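## Task

Take the foam block that sits on the desk and set it on the top of the low shelf below the red sign. The robot must not topple or be left leaning, or the task fails. The block has to stay there without the robot holding it.

## Robot and tools

Robot: a Rainbow Robotics RB-Y1 with a two-wheel drive base plus two rear casters, a folding torso (leg with ankle, knee, hip), a head and two 7-joint arms, each ending in a parallel gripper. The base is 0.66 m long and 0.58 m wide, and its front edge lies 0.10 m ahead of the drive axle. It cannot move sideways.

Frames: the base frame has its origin on the floor between the drive wheels, x forward, y to the left, z up. The chest, left_hand and right_hand reported in results are expressed in this frame. A hand point is the spot between its finger pads; fingers point along the hand's -z and close along its x. Printed hand positions can be off, more so at long reach. Odometry is the base frame as it was at scene start; it only counts wheel rotation, so slipping shows as travel. Heading is left-positive, -3.142 to 3.142.

execute_actions: argument "actions" is a list holding one action or nothing (empty list = just report state and images). Optional "cameras" is a list from head_camera, left_wrist_camera, right_wrist_camera, all; omitted or null gives all, [] gives none. An action may contain:
- "base": exactly one of {"translate_m": d}, a relative straight drive in metres from where the base now is, forward positive, -3 to 3; or {"rotate_rad": d}, a relative in-place turn in radians, left (counter-clockwise from above) positive, -3.2 to 3.2.
- "joints": a single dictionary covering both arms, torso and head, keyed by joint name, each value an absolute target (radians, grippers in metres). Ranges: torso_squat_rad 0 to 1.2 (bigger lowers the chest); torso_shift_rad -0.3 to 0.6 (positive pushes hips forward); torso_pitch_rad -0.2 to 1.4 (positive bows forward); torso_yaw_rad -1.5 to 1.5 (left positive). Per arm: shoulder_pitch -2.356 to 2.356 (0 hangs, negative raises forward); left_shoulder_roll_rad 0 to 3.141 and right_shoulder_roll_rad -3.141 to 0 (each lifts its arm outward); shoulder_yaw -2.094 to 2.094 (positive turns to the left on both arms); elbow -2.617 to 0.01 (negative bends); forearm_roll -3.141 to 3.141; wrist_pitch -1.57 to 1.919 (negative tips hand forward); hand_roll -2.705 to 2.705; gripper_m 0 to 0.1 (pad gap). Roll signs are counter-clockwise seen from above on a hanging arm, same on both sides. head_pan_rad -0.523 to 0.523 (left positive, relative to chest); head_tilt_rad -0.35 to 1.57 (positive looks down). Tolerance for done is ±0.02 rad, ±0.004 m for grippers.
- "speeds": caps for this action only: translate_m 0.05 to 0.4 m/s, rotate_rad 0.1 to 1.509 rad/s.
- "min_time_s": 0.1 to 8, a floor on how long each arm and head motion in the action takes.
Unknown keys or out-of-range numbers get the whole call rejected. Joints left out may keep driving toward earlier targets. Torso combined limits: squat+shift <= 1.52; squat-shift+pitch <= 1.57; shift+0.5 pitch-0.4 squat <= 0.7; shift+0.3 pitch-0.5 squat <= 0.39; breaking one leaves the torso part-way, "off_target".

wait: "seconds" 0 to 10; no new command, returns state and images.
zoom_image: "camera" name and "region" [x0, y0, x1, y1] in pixels of that camera's latest image, top-left origin, at most 504 by 504. Head image is 896x504, wrist images 644x364.
read_manual: optional "section" ("licences"); only licence text.
finished_scene: "scene" number; ends the scene for good and reports success. Only call it once the object rests on the shelf unaided.

Results: base_status and joint_status tell how each motion ended. "done" for the base only means the wheels turned enough. "off_target": stopped short, may still push. "contact_stop" (torso and arms only): hit something firm; the whole group (torso, or one arm's seven joints) freezes and drops targets. "stopped_with_arm": torso halted because an arm contact-stopped. "time_out": took far too long. "limit_stop_at_own_body": a guard halted motion before self-contact; move arm and torso apart. "joint command not followed" with a "cause:" line: an arm's targets were held back (self or arm-to-arm collision check); the gripper still acts, and withheld targets may be retried later. on_its_own lists uncommanded joints; "held at" is the held target, not the position. Motor temperatures are listed per arm in joint order; MOTOR HOT appears from 65 °C, and at 80 °C an OVER-TEMPERATURE FAULT brakes the arm ("limit_stop_at_motor_heat"). A torque fault freezes everything for 10 s. After any stop, first back off the arms in their own action, then the torso. Exception: if both hands hold one object and the torso contact-stops immediately with nothing in the way, resend every arm joint (not grippers) at its current reading, then the torso command.

Grasping: command a gap at least 0.005 m narrower than the object; the gripper then reads "off_target", which is expected. Each arm carries up to 3 kg.

Avoid: the base does not stop on collisions and may keep shoving furniture; a bent leg can jut past the front edge, and a leg pressing furniture can push the robot backward unseen by odometry. Heavy loads held far forward can tip the robot over. Never let the arms strike or press each other, grippers included. Avoid drops, slips, slams and hard pushes. A loose object may occasionally get nudged by an outside push.

Cameras: calibration gives pinhole-plus-radial intrinsics and base-to-camera transforms; head_camera K fx=fy=623.57, center (446.665, 251.108). Wrist camera poses depend on joint readings and are less accurate.

Each tool is called after "Call:" by a JSON object that holds its "api" and its "payload".

## Session

Call:
{"api": "execute_actions", "payload": {"actions": []}}

Scene clock: 0.00 s.
Motor temperatures (°C, as the motors report them): left_arm=[25 20 22 24 24 26 25] | right_arm=[22 26 23 22 25 32 26]
base_odometry: x=+0.000 y=+0.000 heading=+0.000 (m, m, rad; odometry frame)
base_status: not commanded
joint_positions: torso_squat_rad=+0.350 torso_shift_rad=+0.001 torso_pitch_rad=+0.002 torso_yaw_rad=+0.001 left_shoulder_pitch_rad=+0.024 left_shoulder_roll_rad=+0.007 left_shoulder_yaw_rad=-0.031 left_elbow_rad=-0.247 left_forearm_roll_rad=-0.013 left_wrist_pitch_rad=-0.038 left_hand_roll_rad=-0.038 left_gripper_m=+0.100 right_shoulder_pitch_rad=+0.038 right_shoulder_roll_rad=-0.042 right_shoulder_yaw_rad=-0.011 right_elbow_rad=-0.232 right_forearm_roll_rad=-0.032 right_wrist_pitch_rad=-0.048 right_hand_roll_rad=+0.009 right_gripper_m=+0.100 head_pan_rad=-0.001 head_tilt_rad=+0.400
joint_status: not commanded
chest: x=-0.2268 y=-0.0006 z=+1.2476 quat_wxyz=(+1.000, +0.000, +0.001, +0.000) (m; base frame)
left_hand: x=-0.1172 y=+0.2220 z=+0.5717 quat_wxyz=(+0.991, +0.005, -0.129, -0.037) (m; base frame)
right_hand: x=-0.1317 y=-0.2548 z=+0.5702 quat_wxyz=(+0.992, -0.021, -0.121, -0.020) (m; base frame)
pictures: head_camera, left_wrist_camera, right_wrist_camera
Images, in order (width x height): head_camera 896x504, left_wrist_camera 644x364, right_wrist_camera 644x364.

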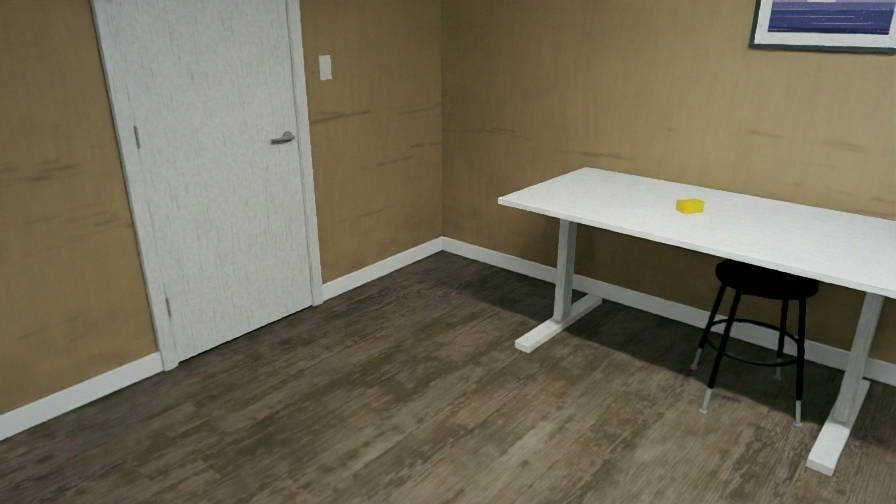

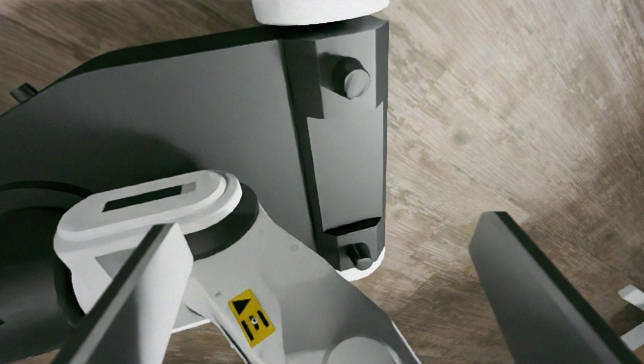

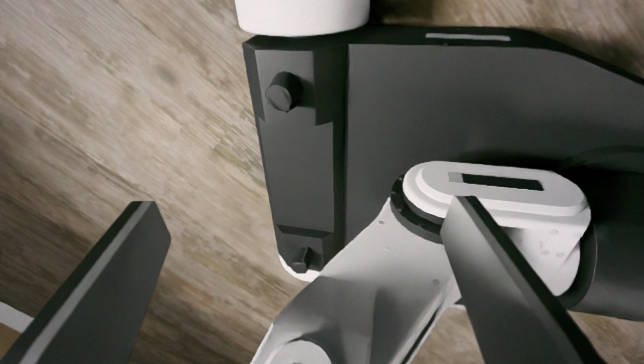

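Call:
{"api": "execute_actions", "payload": {"actions": [{"base":{"translate_m":0.8}}], "cameras": []}}

Call:
{"api": "execute_actions", "payload": {"actions": [{"base":{"rotate_rad":-0.77},"joints":{"left_shoulder_pitch_rad":-0.6,"left_elbow_rad":-1.5,"left_wrist_pitch_rad":1.0,"head_tilt_rad":0.6,"torso_squat_rad":0.1}}], "cameras": []}}

Call:
{"api": "execute_actions", "payload": {"actions": [{"base":{"translate_m":0.7}}], "cameras": ["head_camera"]}}

Scene clock: 23.87 s.
Motor temperatures (°C, as the motors report them): left_arm=[25 20 22 24 24 26 25] | right_arm=[22 26 23 22 25 32 26]
base_odometry: x=+0.800 y=+0.000 heading=+0.000 (m, m, rad; odometry frame)
base_status: done
joint_positions: torso_squat_rad=+0.350 torso_shift_rad=+0.001 torso_pitch_rad=+0.002 torso_yaw_rad=+0.001 left_shoulder_pitch_rad=+0.024 left_shoulder_roll_rad=+0.007 left_shoulder_yaw_rad=-0.031 left_elbow_rad=-0.247 left_forearm_roll_rad=-0.013 left_wrist_pitch_rad=-0.038 left_hand_roll_rad=-0.038 left_gripper_m=+0.100 right_shoulder_pitch_rad=+0.038 right_shoulder_roll_rad=-0.042 right_shoulder_yaw_rad=-0.011 right_elbow_rad=-0.232 right_forearm_roll_rad=-0.032 right_wrist_pitch_rad=-0.048 right_hand_roll_rad=+0.009 right_gripper_m=+0.100 head_pan_rad=-0.001 head_tilt_rad=+0.400
joint_status: not commanded
chest: x=-0.2267 y=-0.0006 z=+1.2476 quat_wxyz=(+1.000, +0.000, +0.001, +0.000) (m; base frame)
left_hand: x=-0.1171 y=+0.2220 z=+0.5717 quat_wxyz=(+0.991, +0.005, -0.129, -0.037) (m; base frame)
right_hand: x=-0.1317 y=-0.2548 z=+0.5702 quat_wxyz=(+0.992, -0.021, -0.121, -0.020) (m; base frame)
pictures: none
No camera images: the call's "cameras" was empty. Leave "cameras" out to get every camera's image.

Scene clock: 26.67 s.
Motor temperatures (°C, as the motors report them): left_arm=[26 20 22 24 24 26 25] | right_arm=[22 26 23 22 25 32 26]
base_odometry: x=+0.800 y=+0.000 heading=-0.769 (m, m, rad; odometry frame)
base_status: done
joint_positions: torso_squat_rad=+0.100 torso_shift_rad=+0.001 torso_pitch_rad=+0.002 torso_yaw_rad=+0.001 left_shoulder_pitch_rad=-0.600 left_shoulder_roll_rad=+0.007 left_shoulder_yaw_rad=-0.031 left_elbow_rad=-1.500 left_forearm_roll_rad=-0.013 left_wrist_pitch_rad=+1.000 left_hand_roll_rad=-0.038 left_gripper_m=+0.100 right_shoulder_pitch_rad=+0.038 right_shoulder_roll_rad=-0.042 right_shoulder_yaw_rad=-0.011 right_elbow_rad=-0.232 right_forearm_roll_rad=-0.032 right_wrist_pitch_rad=-0.048 right_hand_roll_rad=+0.009 right_gripper_m=+0.100 head_pan_rad=-0.001 head_tilt_rad=+0.600
joint_status: all done
chest: x=-0.2268 y=-0.0006 z=+1.2864 quat_wxyz=(+1.000, +0.000, +0.001, +0.000) (m; base frame)
left_hand: x=+0.3773 y=+0.1082 z=+1.1286 quat_wxyz=(+0.853, -0.005, -0.505, -0.129) (m; base frame)
right_hand: x=-0.1317 y=-0.2549 z=+0.6091 quat_wxyz=(+0.992, -0.022, -0.121, -0.020) (m; base frame)
pictures: none
No camera images: the call's "cameras" was empty. Leave "cameras" out to get every camera's image.

Scene clock: 29.97 s.
Motor temperatures (°C, as the motors report them): left_arm=[26 20 22 24 24 26 25] | right_arm=[22 26 23 22 25 32 26]
base_odometry: x=+1.303 y=-0.487 heading=-0.770 (m, m, rad; odometry frame)
base_status: done
joint_positions: torso_squat_rad=+0.100 torso_shift_rad=+0.001 torso_pitch_rad=+0.002 torso_yaw_rad=+0.001 left_shoulder_pitch_rad=-0.600 left_shoulder_roll_rad=+0.007 left_shoulder_yaw_rad=-0.031 left_elbow_rad=-1.500 left_forearm_roll_rad=-0.013 left_wrist_pitch_rad=+1.000 left_hand_roll_rad=-0.038 left_gripper_m=+0.100 right_shoulder_pitch_rad=+0.038 right_shoulder_roll_rad=-0.042 right_shoulder_yaw_rad=-0.011 right_elbow_rad=-0.232 right_forearm_roll_rad=-0.032 right_wrist_pitch_rad=-0.048 right_hand_roll_rad=+0.009 right_gripper_m=+0.100 head_pan_rad=-0.001 head_tilt_rad=+0.600
joint_status: not commanded
chest: x=-0.2268 y=-0.0006 z=+1.2864 quat_wxyz=(+1.000, +0.000, +0.001, +0.000) (m; base frame)
left_hand: x=+0.3773 y=+0.1082 z=+1.1285 quat_wxyz=(+0.853, -0.005, -0.505, -0.129) (m; base frame)
right_hand: x=-0.1317 y=-0.2549 z=+0.6091 quat_wxyz=(+0.992, -0.022, -0.121, -0.020) (m; base frame)
pictures: head_camera
camera_calibration (this result's frames):
head_camera: T_world_to_cam=[[-0.0237435, -0.999717, 0.00144558, -0.00355862], [-0.543471, 0.0116939, -0.839347, 1.19574], [0.839092, -0.0207147, -0.543594, 0.921235], [0, 0, 0, 1]] pos_world=[-0.123236, 0.00154263, 1.50442]
Images, in order (width x height): head_camera 896x504.

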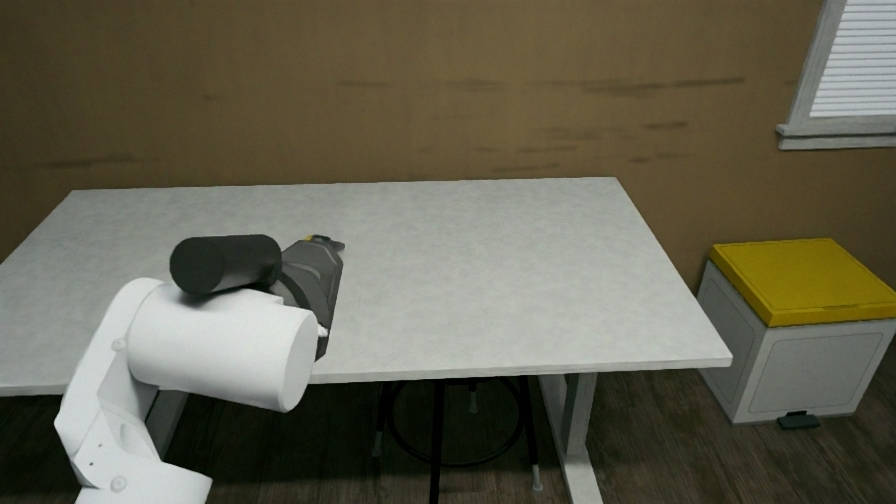

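Call:
{"api": "execute_actions", "payload": {"actions": [{"base":{"translate_m":0.5},"joints":{"left_shoulder_roll_rad":0.5,"left_shoulder_yaw_rad":0.5,"head_tilt_rad":0.85}}], "cameras": ["head_camera"]}}

Scene clock: 36.50 s.
Motor temperatures (°C, as the motors report them): left_arm=[26 20 22 24 24 26 25] | right_arm=[22 26 23 22 25 32 26]
base_odometry: x=+1.662 y=-0.835 heading=-0.770 (m, m, rad; odometry frame)
base_status: done
joint_positions: torso_squat_rad=+0.100 torso_shift_rad=+0.001 torso_pitch_rad=+0.002 torso_yaw_rad=+0.001 left_shoulder_pitch_rad=-0.600 left_shoulder_roll_rad=+0.500 left_shoulder_yaw_rad=+0.500 left_elbow_rad=-1.500 left_forearm_roll_rad=-0.013 left_wrist_pitch_rad=+1.000 left_hand_roll_rad=-0.038 left_gripper_m=+0.100 right_shoulder_pitch_rad=+0.038 right_shoulder_roll_rad=-0.042 right_shoulder_yaw_rad=-0.011 right_elbow_rad=-0.232 right_forearm_roll_rad=-0.032 right_wrist_pitch_rad=-0.048 right_hand_roll_rad=+0.009 right_gripper_m=+0.100 head_pan_rad=-0.001 head_tilt_rad=+0.850
joint_status: all done
chest: x=-0.2267 y=-0.0006 z=+1.2864 quat_wxyz=(+1.000, +0.000, +0.001, +0.000) (m; base frame)
left_hand: x=+0.3357 y=+0.5447 z=+1.2588 quat_wxyz=(+0.794, +0.218, -0.550, +0.141) (m; base frame)
right_hand: x=-0.1317 y=-0.2548 z=+0.6091 quat_wxyz=(+0.992, -0.021, -0.121, -0.019) (m; base frame)
pictures: head_camera
camera_calibration (this result's frames):
head_camera: T_world_to_cam=[[-0.0224369, -0.999721, 0.00733366, -0.012033], [-0.734265, 0.0115, -0.678765, 0.918065], [0.678492, -0.0206142, -0.734319, 1.1719], [0, 0, 0, 1]] pos_world=[-0.12129, 0.00157039, 1.48379]
Images, in order (width x height): head_camera 896x504.

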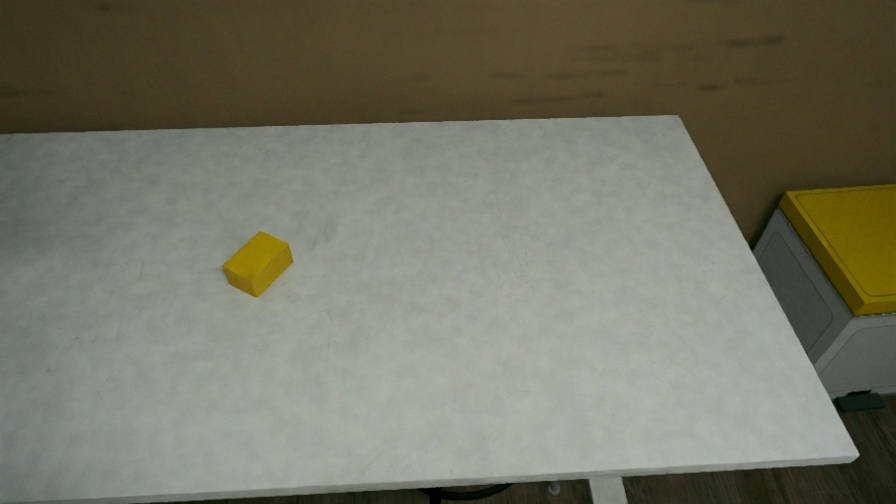

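Call:
{"api": "execute_actions", "payload": {"actions": [{"joints":{"torso_pitch_rad":0.9,"torso_shift_rad":0.15,"left_shoulder_pitch_rad":-1.4,"left_shoulder_roll_rad":0.35,"left_shoulder_yaw_rad":0.0,"left_elbow_rad":-1.4,"left_wrist_pitch_rad":1.85,"right_shoulder_roll_rad":-0.3,"head_tilt_rad":0.3}}], "cameras": ["head_camera","left_wrist_camera"]}}

Scene clock: 51.87 s.
Motor temperatures (°C, as the motors report them): left_arm=[26 20 22 24 24 26 25] | right_arm=[22 26 23 22 25 32 26]
base_odometry: x=+1.662 y=-0.835 heading=-0.770 (m, m, rad; odometry frame)
base_status: not commanded
joint_positions: torso_squat_rad=+0.100 torso_shift_rad=+0.150 torso_pitch_rad=+0.900 torso_yaw_rad=+0.001 left_shoulder_pitch_rad=-1.400 left_shoulder_roll_rad=+0.350 left_shoulder_yaw_rad=+0.000 left_elbow_rad=-1.400 left_forearm_roll_rad=-0.013 left_wrist_pitch_rad=+1.850 left_hand_roll_rad=-0.038 left_gripper_m=+0.100 right_shoulder_pitch_rad=+0.038 right_shoulder_roll_rad=-0.300 right_shoulder_yaw_rad=-0.011 right_elbow_rad=-0.232 right_forearm_roll_rad=-0.032 right_wrist_pitch_rad=-0.048 right_hand_roll_rad=+0.009 right_gripper_m=+0.100 head_pan_rad=-0.001 head_tilt_rad=+0.300
joint_status: all done
chest: x=+0.1184 y=-0.0006 z=+1.1616 quat_wxyz=(+0.900, +0.000, +0.435, +0.001) (m; base frame)
left_hand: x=+0.6016 y=+0.1958 z=+0.8053 quat_wxyz=(+0.981, +0.112, -0.024, -0.155) (m; base frame)
right_hand: x=-0.3263 y=-0.4464 z=+0.6867 quat_wxyz=(+0.937, -0.133, +0.317, +0.066) (m; base frame)
pictures: head_camera, left_wrist_camera
camera_calibration (this result's frames):
head_camera: T_world_to_cam=[[-0.0184505, -0.999727, 0.0143633, -0.00931934], [-0.921693, 0.0114395, -0.38775, 0.817284], [0.38748, -0.0203928, -0.921652, 0.999139], [0, 0, 0, 1]] pos_world=[0.365966, 0.00170914, 1.23789]
left_wrist_camera: T_world_to_cam=[[0.939379, -0.342309, 0.0197719, -0.508135], [-0.319307, -0.852332, 0.414213, 0.062889], [-0.124937, -0.395417, -0.909965, 0.96677], [0, 0, 0, 1]] pos_world=[0.618197, 0.26194, 0.863724]
Images, in order (width x height): head_camera 896x504, left_wrist_camera 644x364.

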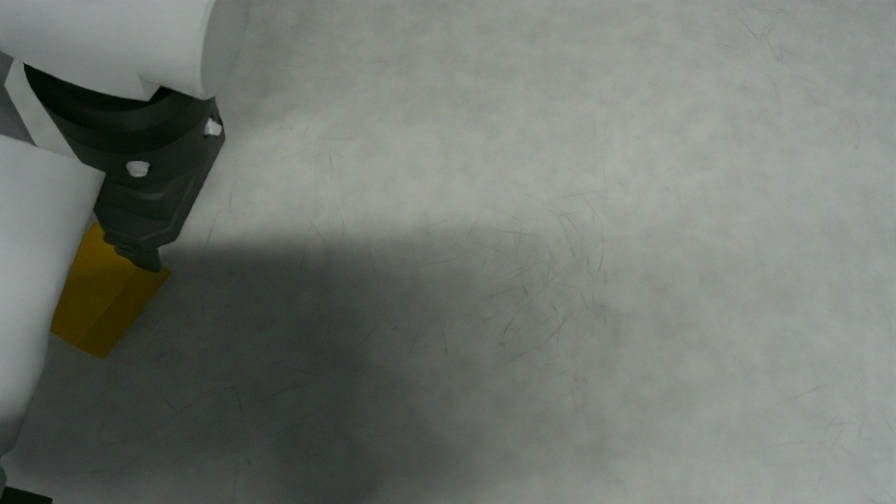

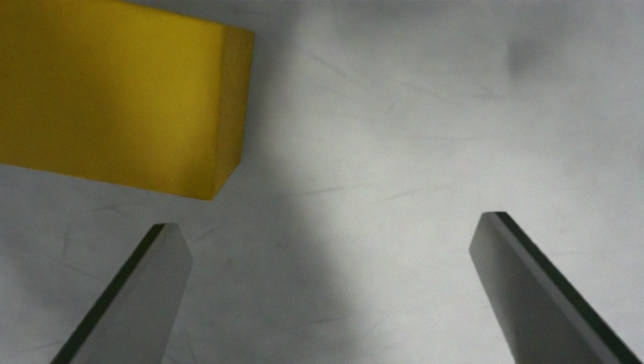

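Call:
{"api": "execute_actions", "payload": {"actions": [{"joints":{"torso_pitch_rad":0.8,"left_wrist_pitch_rad":1.9}}], "cameras": []}}

Call:
{"api": "execute_actions", "payload": {"actions": [{"joints":{"torso_shift_rad":0.05,"left_shoulder_yaw_rad":0.35,"left_shoulder_roll_rad":0.42,"left_hand_roll_rad":0.9,"head_pan_rad":0.4}}], "cameras": ["head_camera","left_wrist_camera"]}}

Scene clock: 57.87 s.
Motor temperatures (°C, as the motors report them): left_arm=[26 20 22 24 24 26 25] | right_arm=[23 26 23 22 25 32 26]
base_odometry: x=+1.662 y=-0.835 heading=-0.770 (m, m, rad; odometry frame)
base_status: not commanded
joint_positions: torso_squat_rad=+0.100 torso_shift_rad=+0.150 torso_pitch_rad=+0.800 torso_yaw_rad=+0.001 left_shoulder_pitch_rad=-1.400 left_shoulder_roll_rad=+0.350 left_shoulder_yaw_rad=+0.000 left_elbow_rad=-1.400 left_forearm_roll_rad=-0.013 left_wrist_pitch_rad=+1.900 left_hand_roll_rad=-0.038 left_gripper_m=+0.100 right_shoulder_pitch_rad=+0.038 right_shoulder_roll_rad=-0.300 right_shoulder_yaw_rad=-0.011 right_elbow_rad=-0.232 right_forearm_roll_rad=-0.032 right_wrist_pitch_rad=-0.048 right_hand_roll_rad=+0.009 right_gripper_m=+0.100 head_pan_rad=-0.001 head_tilt_rad=+0.300
joint_status: all done
chest: x=+0.0980 y=-0.0006 z=+1.1848 quat_wxyz=(+0.921, +0.000, +0.389, +0.001) (m; base frame)
left_hand: x=+0.6032 y=+0.1989 z=+0.8774 quat_wxyz=(+0.981, +0.122, -0.048, -0.146) (m; base frame)
right_hand: x=-0.2972 y=-0.4463 z=+0.6679 quat_wxyz=(+0.951, -0.136, +0.270, +0.059) (m; base frame)
pictures: none
No camera images: the call's "cameras" was empty. Leave "cameras" out to get every camera's image.

Scene clock: 59.30 s.
Motor temperatures (°C, as the motors report them): left_arm=[26 20 22 24 24 26 25] | right_arm=[23 26 23 22 25 32 26]
base_odometry: x=+1.662 y=-0.835 heading=-0.770 (m, m, rad; odometry frame)
base_status: not commanded
joint_positions: torso_squat_rad=+0.100 torso_shift_rad=+0.050 torso_pitch_rad=+0.800 torso_yaw_rad=+0.001 left_shoulder_pitch_rad=-1.400 left_shoulder_roll_rad=+0.420 left_shoulder_yaw_rad=+0.350 left_elbow_rad=-1.400 left_forearm_roll_rad=-0.013 left_wrist_pitch_rad=+1.900 left_hand_roll_rad=+0.900 left_gripper_m=+0.100 right_shoulder_pitch_rad=+0.038 right_shoulder_roll_rad=-0.300 right_shoulder_yaw_rad=-0.011 right_elbow_rad=-0.232 right_forearm_roll_rad=-0.032 right_wrist_pitch_rad=-0.048 right_hand_roll_rad=+0.009 right_gripper_m=+0.100 head_pan_rad=+0.400 head_tilt_rad=+0.300
joint_status: all done
chest: x=+0.0287 y=-0.0006 z=+1.1918 quat_wxyz=(+0.921, +0.000, +0.389, +0.001) (m; base frame)
left_hand: x=+0.5455 y=+0.2923 z=+0.9062 quat_wxyz=(+0.880, +0.023, -0.086, +0.467) (m; base frame)
right_hand: x=-0.3666 y=-0.4463 z=+0.6749 quat_wxyz=(+0.951, -0.136, +0.270, +0.059) (m; base frame)
pictures: head_camera, left_wrist_camera
camera_calibration (this result's frames):
head_camera: T_world_to_cam=[[0.253079, -0.929475, -0.268379, 0.309176], [-0.866507, -0.0944045, -0.490157, 0.866317], [0.430253, 0.356601, -0.829288, 0.952167], [0, 0, 0, 1]] pos_world=[0.262751, 0.0296123, 1.29723]
left_wrist_camera: T_world_to_cam=[[0.573814, 0.796779, 0.189425, -0.711661], [0.554826, -0.548322, 0.625709, -0.672008], [0.602417, -0.253942, -0.756708, 0.512747], [0, 0, 0, 1]] pos_world=[0.47232, 0.328767, 0.943287]
Images, in order (width x height): head_camera 896x504, left_wrist_camera 644x364.

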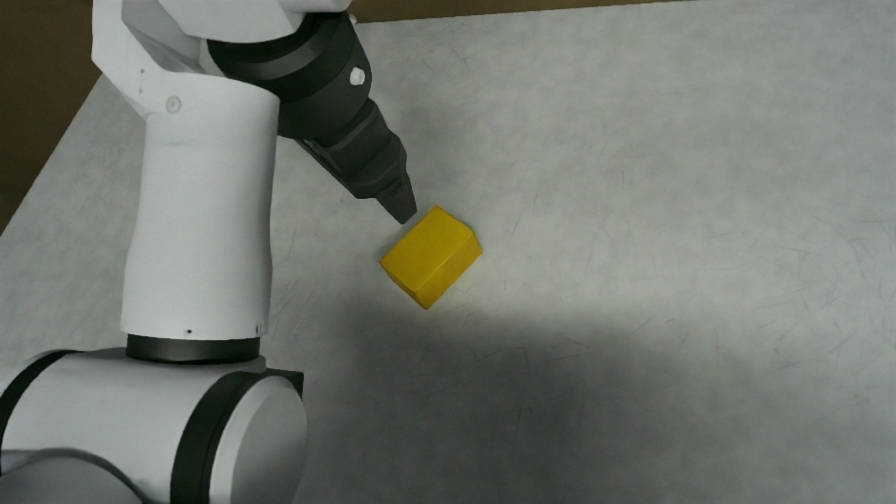

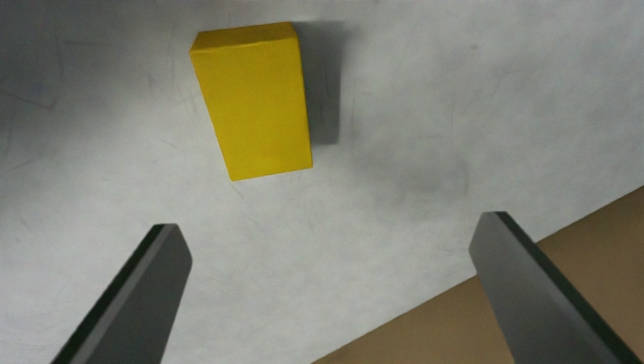

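Call:
{"api": "execute_actions", "payload": {"actions": [{"joints":{"torso_pitch_rad":0.91,"left_shoulder_roll_rad":0.385}}], "cameras": ["left_wrist_camera"]}}

Scene clock: 64.60 s.
Motor temperatures (°C, as the motors report them): left_arm=[26 20 22 24 24 26 25] | right_arm=[23 26 23 22 25 32 26]
base_odometry: x=+1.662 y=-0.835 heading=-0.770 (m, m, rad; odometry frame)
base_status: not commanded
joint_positions: torso_squat_rad=+0.100 torso_shift_rad=+0.050 torso_pitch_rad=+0.910 torso_yaw_rad=+0.001 left_shoulder_pitch_rad=-1.400 left_shoulder_roll_rad=+0.385 left_shoulder_yaw_rad=+0.350 left_elbow_rad=-1.400 left_forearm_roll_rad=-0.013 left_wrist_pitch_rad=+1.900 left_hand_roll_rad=+0.900 left_gripper_m=+0.100 right_shoulder_pitch_rad=+0.038 right_shoulder_roll_rad=-0.300 right_shoulder_yaw_rad=-0.011 right_elbow_rad=-0.232 right_forearm_roll_rad=-0.032 right_wrist_pitch_rad=-0.048 right_hand_roll_rad=+0.009 right_gripper_m=+0.100 head_pan_rad=+0.400 head_tilt_rad=+0.300
joint_status: all done
chest: x=+0.0511 y=-0.0006 z=+1.1661 quat_wxyz=(+0.898, +0.000, +0.439, +0.001) (m; base frame)
left_hand: x=+0.5297 y=+0.2745 z=+0.8187 quat_wxyz=(+0.888, +0.038, -0.026, +0.458) (m; base frame)
right_hand: x=-0.3986 y=-0.4463 z=+0.6958 quat_wxyz=(+0.935, -0.133, +0.322, +0.066) (m; base frame)
pictures: left_wrist_camera
camera_calibration (this result's frames):
left_wrist_camera: T_world_to_cam=[[0.604407, 0.791006, 0.0948831, -0.609044], [0.618708, -0.541078, 0.569591, -0.608073], [0.501889, -0.28556, -0.816433, 0.562315], [0, 0, 0, 1]] pos_world=[0.46211, 0.313317, 0.863234]
Images, in order (width x height): left_wrist_camera 644x364.

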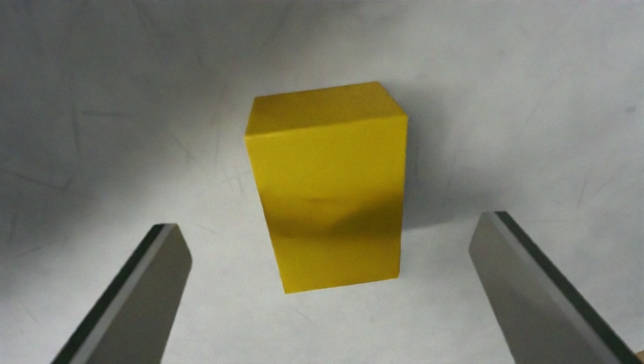

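Call:
{"api": "execute_actions", "payload": {"actions": [{"joints":{"torso_squat_rad":0.42}}], "cameras": ["left_wrist_camera"]}}

Call:
{"api": "execute_actions", "payload": {"actions": [{"joints":{"left_gripper_m":0.03}}], "cameras": []}}

Call:
{"api": "execute_actions", "payload": {"actions": [{"joints":{"torso_squat_rad":0.2,"torso_pitch_rad":0.3,"torso_shift_rad":0,"head_pan_rad":0,"head_tilt_rad":0},"base":{"translate_m":-0.5}}], "cameras": []}}

Call:
{"api": "execute_actions", "payload": {"actions": [{"base":{"rotate_rad":-1.6},"joints":{"left_shoulder_pitch_rad":-0.7}}], "cameras": ["head_camera"]}}

Scene clock: 73.00 s.
Motor temperatures (°C, as the motors report them): left_arm=[26 20 22 24 24 26 25] | right_arm=[23 26 23 22 25 32 26]
base_odometry: x=+1.662 y=-0.835 heading=-0.770 (m, m, rad; odometry frame)
base_status: not commanded
joint_positions: torso_squat_rad=+0.420 torso_shift_rad=+0.050 torso_pitch_rad=+0.910 torso_yaw_rad=+0.001 left_shoulder_pitch_rad=-1.400 left_shoulder_roll_rad=+0.385 left_shoulder_yaw_rad=+0.350 left_elbow_rad=-1.400 left_forearm_roll_rad=-0.013 left_wrist_pitch_rad=+1.900 left_hand_roll_rad=+0.900 left_gripper_m=+0.100 right_shoulder_pitch_rad=+0.038 right_shoulder_roll_rad=-0.300 right_shoulder_yaw_rad=-0.011 right_elbow_rad=-0.232 right_forearm_roll_rad=-0.032 right_wrist_pitch_rad=-0.048 right_hand_roll_rad=+0.009 right_gripper_m=+0.100 head_pan_rad=+0.400 head_tilt_rad=+0.300
joint_status: all done
chest: x=+0.0482 y=-0.0005 z=+1.1088 quat_wxyz=(+0.898, +0.000, +0.439, +0.001) (m; base frame)
left_hand: x=+0.5268 y=+0.2745 z=+0.7614 quat_wxyz=(+0.888, +0.038, -0.026, +0.458) (m; base frame)
right_hand: x=-0.4014 y=-0.4463 z=+0.6385 quat_wxyz=(+0.935, -0.133, +0.322, +0.066) (m; base frame)
pictures: left_wrist_camera
camera_calibration (this result's frames):
left_wrist_camera: T_world_to_cam=[[0.604403, 0.791005, 0.0949083, -0.60192], [0.618683, -0.541079, 0.569618, -0.57368], [0.501923, -0.285561, -0.816412, 0.517017], [0, 0, 0, 1]] pos_world=[0.459226, 0.313356, 0.806005]
Images, in order (width x height): left_wrist_camera 644x364.

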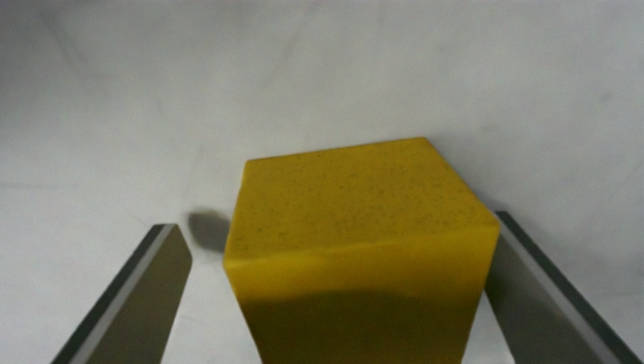

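Scene clock: 74.17 s.
Motor temperatures (°C, as the motors report them): left_arm=[26 20 22 24 24 26 25] | right_arm=[23 26 23 22 25 32 26]
base_odometry: x=+1.662 y=-0.835 heading=-0.770 (m, m, rad; odometry frame)
base_status: not commanded
joint_positions: torso_squat_rad=+0.420 torso_shift_rad=+0.050 torso_pitch_rad=+0.910 torso_yaw_rad=+0.001 left_shoulder_pitch_rad=-1.400 left_shoulder_roll_rad=+0.385 left_shoulder_yaw_rad=+0.350 left_elbow_rad=-1.400 left_forearm_roll_rad=-0.013 left_wrist_pitch_rad=+1.900 left_hand_roll_rad=+0.900 left_gripper_m=+0.059 right_shoulder_pitch_rad=+0.038 right_shoulder_roll_rad=-0.300 right_shoulder_yaw_rad=-0.011 right_elbow_rad=-0.232 right_forearm_roll_rad=-0.032 right_wrist_pitch_rad=-0.048 right_hand_roll_rad=+0.009 right_gripper_m=+0.100 head_pan_rad=+0.400 head_tilt_rad=+0.300
joint_status: left_gripper_m off_target (ended at +0.059, target +0.030)
chest: x=+0.0482 y=-0.0005 z=+1.1088 quat_wxyz=(+0.898, +0.000, +0.439, +0.001) (m; base frame)
left_hand: x=+0.5268 y=+0.2745 z=+0.7614 quat_wxyz=(+0.888, +0.038, -0.026, +0.458) (m; base frame)
right_hand: x=-0.4014 y=-0.4463 z=+0.6385 quat_wxyz=(+0.935, -0.133, +0.322, +0.066) (m; base frame)
pictures: none
No camera images: the call's "cameras" was empty. Leave "cameras" out to get every camera's image.

Scene clock: 77.03 s.
Motor temperatures (°C, as the motors report them): left_arm=[26 20 22 24 24 26 25] | right_arm=[23 26 23 22 25 32 26]
base_odometry: x=+1.303 y=-0.487 heading=-0.769 (m, m, rad; odometry frame)
base_status: done
joint_positions: torso_squat_rad=+0.200 torso_shift_rad=+0.000 torso_pitch_rad=+0.300 torso_yaw_rad=+0.001 left_shoulder_pitch_rad=-1.400 left_shoulder_roll_rad=+0.385 left_shoulder_yaw_rad=+0.350 left_elbow_rad=-1.400 left_forearm_roll_rad=-0.013 left_wrist_pitch_rad=+1.900 left_hand_roll_rad=+0.900 left_gripper_m=+0.059 right_shoulder_pitch_rad=+0.038 right_shoulder_roll_rad=-0.300 right_shoulder_yaw_rad=-0.011 right_elbow_rad=-0.232 right_forearm_roll_rad=-0.032 right_wrist_pitch_rad=-0.048 right_hand_roll_rad=+0.009 right_gripper_m=+0.100 head_pan_rad=+0.000 head_tilt_rad=+0.000
joint_status: all done
chest: x=-0.1367 y=-0.0006 z=+1.2622 quat_wxyz=(+0.989, +0.000, +0.149, +0.000) (m; base frame)
left_hand: x=+0.4548 y=+0.2742 z=+1.2516 quat_wxyz=(+0.839, -0.101, -0.291, +0.449) (m; base frame)
right_hand: x=-0.2360 y=-0.4462 z=+0.6191 quat_wxyz=(+0.989, -0.147, +0.026, +0.023) (m; base frame)
pictures: none
No camera images: the call's "cameras" was empty. Leave "cameras" out to get every camera's image.

Scene clock: 80.93 s.
Motor temperatures (°C, as the motors report them): left_arm=[26 20 22 24 24 26 25] | right_arm=[23 26 23 22 25 32 26]
base_odometry: x=+1.303 y=-0.487 heading=-2.369 (m, m, rad; odometry frame)
base_status: done
joint_positions: torso_squat_rad=+0.200 torso_shift_rad=+0.000 torso_pitch_rad=+0.300 torso_yaw_rad=+0.001 left_shoulder_pitch_rad=-0.700 left_shoulder_roll_rad=+0.385 left_shoulder_yaw_rad=+0.350 left_elbow_rad=-1.400 left_forearm_roll_rad=-0.013 left_wrist_pitch_rad=+1.900 left_hand_roll_rad=+0.900 left_gripper_m=+0.059 right_shoulder_pitch_rad=+0.038 right_shoulder_roll_rad=-0.300 right_shoulder_yaw_rad=-0.011 right_elbow_rad=-0.232 right_forearm_roll_rad=-0.032 right_wrist_pitch_rad=-0.048 right_hand_roll_rad=+0.009 right_gripper_m=+0.100 head_pan_rad=+0.000 head_tilt_rad=+0.000
joint_status: all done
chest: x=-0.1367 y=-0.0006 z=+1.2622 quat_wxyz=(+0.989, +0.000, +0.149, +0.000) (m; base frame)
left_hand: x=+0.2585 y=+0.4045 z=+0.9379 quat_wxyz=(+0.835, +0.111, -0.030, +0.538) (m; base frame)
right_hand: x=-0.2359 y=-0.4463 z=+0.6191 quat_wxyz=(+0.989, -0.147, +0.026, +0.023) (m; base frame)
pictures: head_camera
camera_calibration (this result's frames):
head_camera: T_world_to_cam=[[-0.0226094, -0.999726, -0.005999, 0.0108737], [-0.269195, 0.0118667, -0.963013, 1.43724], [0.96282, -0.0201583, -0.269389, 0.385897], [0, 0, 0, 1]] pos_world=[0.0155927, 0.00159453, 1.4881]
Images, in order (width x height): head_camera 896x504.

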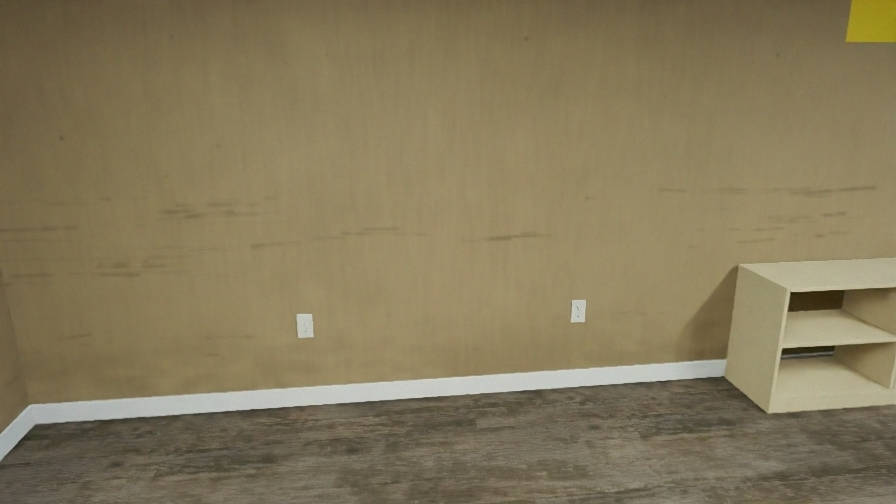

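Call:
{"api": "execute_actions", "payload": {"actions": [{"base":{"rotate_rad":-1.1},"joints":{"head_tilt_rad":-0.1}}], "cameras": ["head_camera"]}}

Scene clock: 88.30 s.
Motor temperatures (°C, as the motors report them): left_arm=[26 20 22 24 24 26 25] | right_arm=[23 26 23 22 25 32 26]
base_odometry: x=+1.303 y=-0.487 heading=+2.815 (m, m, rad; odometry frame)
base_status: done
joint_positions: torso_squat_rad=+0.200 torso_shift_rad=+0.000 torso_pitch_rad=+0.300 torso_yaw_rad=+0.001 left_shoulder_pitch_rad=-0.700 left_shoulder_roll_rad=+0.385 left_shoulder_yaw_rad=+0.350 left_elbow_rad=-1.400 left_forearm_roll_rad=-0.013 left_wrist_pitch_rad=+1.900 left_hand_roll_rad=+0.900 left_gripper_m=+0.059 right_shoulder_pitch_rad=+0.038 right_shoulder_roll_rad=-0.300 right_shoulder_yaw_rad=-0.011 right_elbow_rad=-0.232 right_forearm_roll_rad=-0.032 right_wrist_pitch_rad=-0.048 right_hand_roll_rad=+0.009 right_gripper_m=+0.100 head_pan_rad=+0.000 head_tilt_rad=-0.100
joint_status: all done
chest: x=-0.1367 y=-0.0006 z=+1.2622 quat_wxyz=(+0.989, +0.000, +0.149, +0.000) (m; base frame)
left_hand: x=+0.2585 y=+0.4045 z=+0.9379 quat_wxyz=(+0.835, +0.111, -0.030, +0.538) (m; base frame)
right_hand: x=-0.2359 y=-0.4463 z=+0.6191 quat_wxyz=(+0.989, -0.147, +0.026, +0.023) (m; base frame)
pictures: head_camera
camera_calibration (this result's frames):
head_camera: T_world_to_cam=[[-0.0219737, -0.999724, -0.00830565, 0.0142633], [-0.171714, 0.0119582, -0.985074, 1.47467], [0.984902, -0.0202195, -0.171929, 0.24614], [0, 0, 0, 1]] pos_world=[0.0111107, 0.00160191, 1.49509]
Images, in order (width x height): head_camera 896x504.

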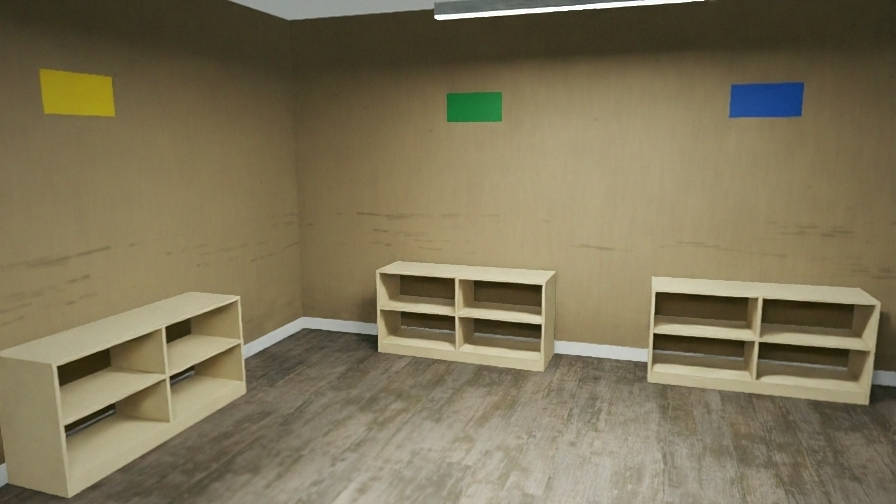

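Call:
{"api": "execute_actions", "payload": {"actions": [{"base":{"rotate_rad":-1.1}}], "cameras": ["head_camera"]}}

Scene clock: 93.33 s.
Motor temperatures (°C, as the motors report them): left_arm=[26 20 22 24 24 26 25] | right_arm=[23 26 23 22 25 32 26]
base_odometry: x=+1.303 y=-0.487 heading=+1.716 (m, m, rad; odometry frame)
base_status: done
joint_positions: torso_squat_rad=+0.200 torso_shift_rad=+0.000 torso_pitch_rad=+0.300 torso_yaw_rad=+0.001 left_shoulder_pitch_rad=-0.700 left_shoulder_roll_rad=+0.385 left_shoulder_yaw_rad=+0.350 left_elbow_rad=-1.400 left_forearm_roll_rad=-0.013 left_wrist_pitch_rad=+1.900 left_hand_roll_rad=+0.900 left_gripper_m=+0.059 right_shoulder_pitch_rad=+0.038 right_shoulder_roll_rad=-0.300 right_shoulder_yaw_rad=-0.011 right_elbow_rad=-0.232 right_forearm_roll_rad=-0.032 right_wrist_pitch_rad=-0.048 right_hand_roll_rad=+0.009 right_gripper_m=+0.100 head_pan_rad=+0.000 head_tilt_rad=-0.100
joint_status: not commanded
chest: x=-0.1367 y=-0.0006 z=+1.2622 quat_wxyz=(+0.989, +0.000, +0.149, +0.000) (m; base frame)
left_hand: x=+0.2585 y=+0.4045 z=+0.9379 quat_wxyz=(+0.835, +0.111, -0.030, +0.538) (m; base frame)
right_hand: x=-0.2359 y=-0.4463 z=+0.6191 quat_wxyz=(+0.989, -0.147, +0.026, +0.023) (m; base frame)
pictures: head_camera
camera_calibration (this result's frames):
head_camera: T_world_to_cam=[[-0.0219741, -0.999724, -0.00830265, 0.0142635], [-0.171713, 0.0119553, -0.985074, 1.47467], [0.984902, -0.0202204, -0.171929, 0.246139], [0, 0, 0, 1]] pos_world=[0.0111107, 0.00160656, 1.49509]
Images, in order (width x height): head_camera 896x504.

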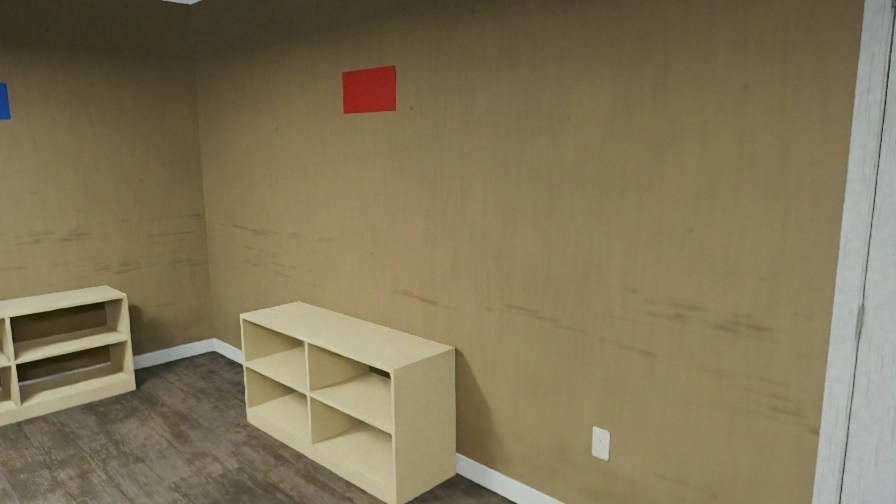

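Call:
{"api": "execute_actions", "payload": {"actions": [{"base":{"rotate_rad":0.323}}], "cameras": []}}

Call:
{"api": "execute_actions", "payload": {"actions": [{"base":{"translate_m":2.36}}], "cameras": []}}

Call:
{"api": "execute_actions", "payload": {"actions": [{"base":{"rotate_rad":-1.125},"joints":{"head_tilt_rad":0.7}}], "cameras": ["head_camera"]}}

Scene clock: 102.97 s.
Motor temperatures (°C, as the motors report them): left_arm=[26 20 22 25 24 26 25] | right_arm=[23 26 23 22 25 32 26]
base_odometry: x=+1.303 y=-0.487 heading=+2.038 (m, m, rad; odometry frame)
base_status: done
joint_positions: torso_squat_rad=+0.200 torso_shift_rad=+0.000 torso_pitch_rad=+0.300 torso_yaw_rad=+0.001 left_shoulder_pitch_rad=-0.700 left_shoulder_roll_rad=+0.385 left_shoulder_yaw_rad=+0.350 left_elbow_rad=-1.400 left_forearm_roll_rad=-0.013 left_wrist_pitch_rad=+1.900 left_hand_roll_rad=+0.900 left_gripper_m=+0.059 right_shoulder_pitch_rad=+0.038 right_shoulder_roll_rad=-0.300 right_shoulder_yaw_rad=-0.011 right_elbow_rad=-0.232 right_forearm_roll_rad=-0.032 right_wrist_pitch_rad=-0.048 right_hand_roll_rad=+0.009 right_gripper_m=+0.100 head_pan_rad=+0.000 head_tilt_rad=-0.100
joint_status: not commanded
chest: x=-0.1367 y=-0.0006 z=+1.2622 quat_wxyz=(+0.989, +0.000, +0.149, +0.000) (m; base frame)
left_hand: x=+0.2586 y=+0.4044 z=+0.9379 quat_wxyz=(+0.835, +0.111, -0.030, +0.538) (m; base frame)
right_hand: x=-0.2359 y=-0.4463 z=+0.6191 quat_wxyz=(+0.989, -0.147, +0.026, +0.023) (m; base frame)
pictures: none
No camera images: the call's "cameras" was empty. Leave "cameras" out to get every camera's image.

Scene clock: 110.40 s.
Motor temperatures (°C, as the motors report them): left_arm=[26 20 22 25 24 26 25] | right_arm=[23 26 23 22 25 32 26]
base_odometry: x=+0.241 y=+1.621 heading=+2.037 (m, m, rad; odometry frame)
base_status: done
joint_positions: torso_squat_rad=+0.200 torso_shift_rad=+0.000 torso_pitch_rad=+0.300 torso_yaw_rad=+0.001 left_shoulder_pitch_rad=-0.700 left_shoulder_roll_rad=+0.385 left_shoulder_yaw_rad=+0.350 left_elbow_rad=-1.400 left_forearm_roll_rad=-0.013 left_wrist_pitch_rad=+1.900 left_hand_roll_rad=+0.900 left_gripper_m=+0.059 right_shoulder_pitch_rad=+0.038 right_shoulder_roll_rad=-0.300 right_shoulder_yaw_rad=-0.011 right_elbow_rad=-0.232 right_forearm_roll_rad=-0.032 right_wrist_pitch_rad=-0.048 right_hand_roll_rad=+0.009 right_gripper_m=+0.100 head_pan_rad=+0.000 head_tilt_rad=-0.100
joint_status: not commanded
chest: x=-0.1365 y=-0.0006 z=+1.2622 quat_wxyz=(+0.989, +0.000, +0.149, +0.000) (m; base frame)
left_hand: x=+0.2587 y=+0.4044 z=+0.9379 quat_wxyz=(+0.835, +0.111, -0.030, +0.538) (m; base frame)
right_hand: x=-0.2358 y=-0.4462 z=+0.6190 quat_wxyz=(+0.989, -0.147, +0.026, +0.023) (m; base frame)
pictures: none
No camera images: the call's "cameras" was empty. Leave "cameras" out to get every camera's image.

Scene clock: 113.77 s.
Motor temperatures (°C, as the motors report them): left_arm=[26 20 22 25 24 26 25] | right_arm=[23 26 23 22 25 32 26]
base_odometry: x=+0.241 y=+1.621 heading=+0.913 (m, m, rad; odometry frame)
base_status: done
joint_positions: torso_squat_rad=+0.200 torso_shift_rad=+0.000 torso_pitch_rad=+0.300 torso_yaw_rad=+0.001 left_shoulder_pitch_rad=-0.700 left_shoulder_roll_rad=+0.385 left_shoulder_yaw_rad=+0.350 left_elbow_rad=-1.400 left_forearm_roll_rad=-0.013 left_wrist_pitch_rad=+1.900 left_hand_roll_rad=+0.900 left_gripper_m=+0.059 right_shoulder_pitch_rad=+0.038 right_shoulder_roll_rad=-0.300 right_shoulder_yaw_rad=-0.011 right_elbow_rad=-0.232 right_forearm_roll_rad=-0.032 right_wrist_pitch_rad=-0.048 right_hand_roll_rad=+0.009 right_gripper_m=+0.100 head_pan_rad=+0.000 head_tilt_rad=+0.700
joint_status: all done
chest: x=-0.1365 y=-0.0006 z=+1.2622 quat_wxyz=(+0.989, +0.000, +0.149, +0.000) (m; base frame)
left_hand: x=+0.2587 y=+0.4044 z=+0.9379 quat_wxyz=(+0.835, +0.111, -0.030, +0.538) (m; base frame)
right_hand: x=-0.2358 y=-0.4462 z=+0.6191 quat_wxyz=(+0.989, -0.147, +0.026, +0.023) (m; base frame)
pictures: head_camera
camera_calibration (this result's frames):
head_camera: T_world_to_cam=[[-0.0204447, -0.999737, 0.0103625, -0.0126602], [-0.826386, 0.0110641, -0.562996, 0.827091], [0.562733, -0.0200737, -0.826395, 1.16906], [0, 0, 0, 1]] pos_world=[0.025367, 0.0016596, 1.43189]
Images, in order (width x height): head_camera 896x504.

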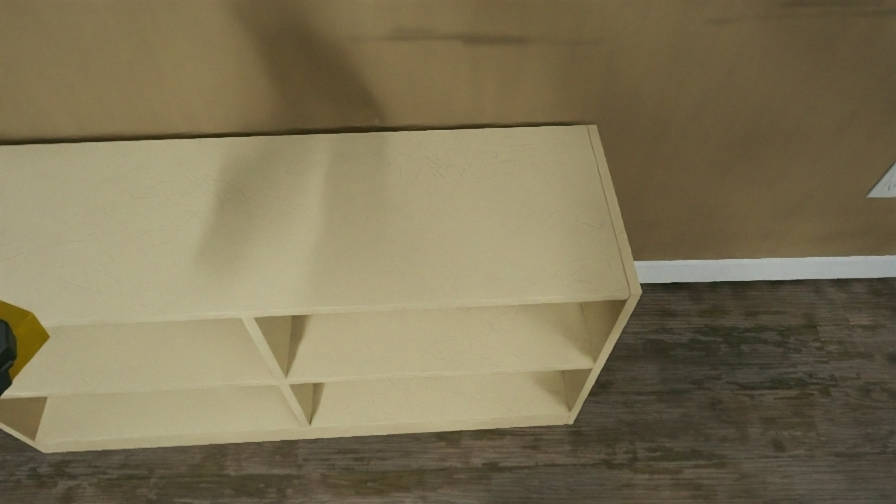

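Call:
{"api": "execute_actions", "payload": {"actions": [{"base":{"translate_m":0.1},"joints":{"left_shoulder_pitch_rad":-1.4,"torso_pitch_rad":0.91,"torso_shift_rad":0.1,"torso_squat_rad":0.64,"head_tilt_rad":0.0,"head_pan_rad":0.4}}], "cameras": ["head_camera","left_wrist_camera"]}}

Scene clock: 121.30 s.
Motor temperatures (°C, as the motors report them): left_arm=[26 20 22 25 24 26 25] | right_arm=[23 26 23 22 25 32 26]
base_odometry: x=+0.302 y=+1.700 heading=+0.912 (m, m, rad; odometry frame)
base_status: done
joint_positions: torso_squat_rad=+0.640 torso_shift_rad=+0.100 torso_pitch_rad=+0.910 torso_yaw_rad=+0.001 left_shoulder_pitch_rad=-1.400 left_shoulder_roll_rad=+0.385 left_shoulder_yaw_rad=+0.350 left_elbow_rad=-1.400 left_forearm_roll_rad=-0.013 left_wrist_pitch_rad=+1.900 left_hand_roll_rad=+0.900 left_gripper_m=+0.059 right_shoulder_pitch_rad=+0.038 right_shoulder_roll_rad=-0.300 right_shoulder_yaw_rad=-0.011 right_elbow_rad=-0.232 right_forearm_roll_rad=-0.032 right_wrist_pitch_rad=-0.048 right_hand_roll_rad=+0.009 right_gripper_m=+0.100 head_pan_rad=+0.400 head_tilt_rad=+0.000
joint_status: all done
chest: x=+0.0724 y=-0.0005 z=+1.0291 quat_wxyz=(+0.898, +0.000, +0.439, +0.001) (m; base frame)
left_hand: x=+0.5509 y=+0.2746 z=+0.6815 quat_wxyz=(+0.888, +0.039, -0.026, +0.458) (m; base frame)
right_hand: x=-0.3772 y=-0.4462 z=+0.5588 quat_wxyz=(+0.935, -0.133, +0.322, +0.066) (m; base frame)
pictures: head_camera, left_wrist_camera
camera_calibration (this result's frames):
head_camera: T_world_to_cam=[[0.218258, -0.928426, -0.300646, 0.291576], [-0.776493, 0.0213906, -0.629762, 0.962966], [0.591119, 0.3709, -0.716248, 0.610352], [0, 0, 0, 1]] pos_world=[0.323307, 0.023729, 1.13126]
left_wrist_camera: T_world_to_cam=[[0.604383, 0.791052, 0.0946434, -0.608767], [0.618932, -0.541006, 0.569417, -0.54305], [0.501641, -0.285568, -0.816583, 0.43998], [0, 0, 0, 1]] pos_world=[0.483328, 0.313418, 0.726118]
Images, in order (width x height): head_camera 896x504, left_wrist_camera 644x364.

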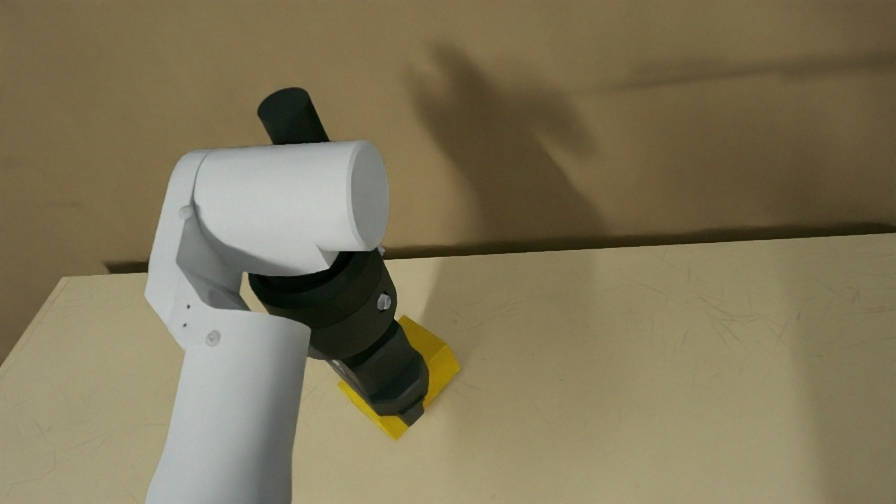

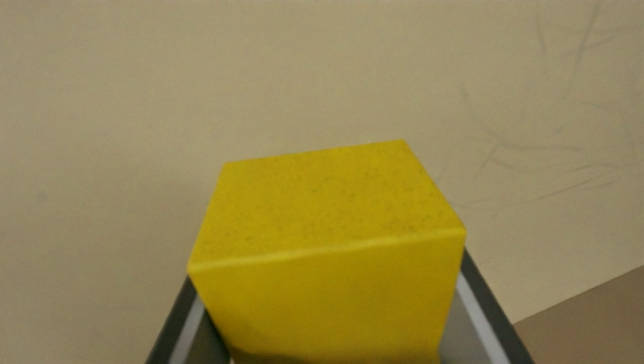

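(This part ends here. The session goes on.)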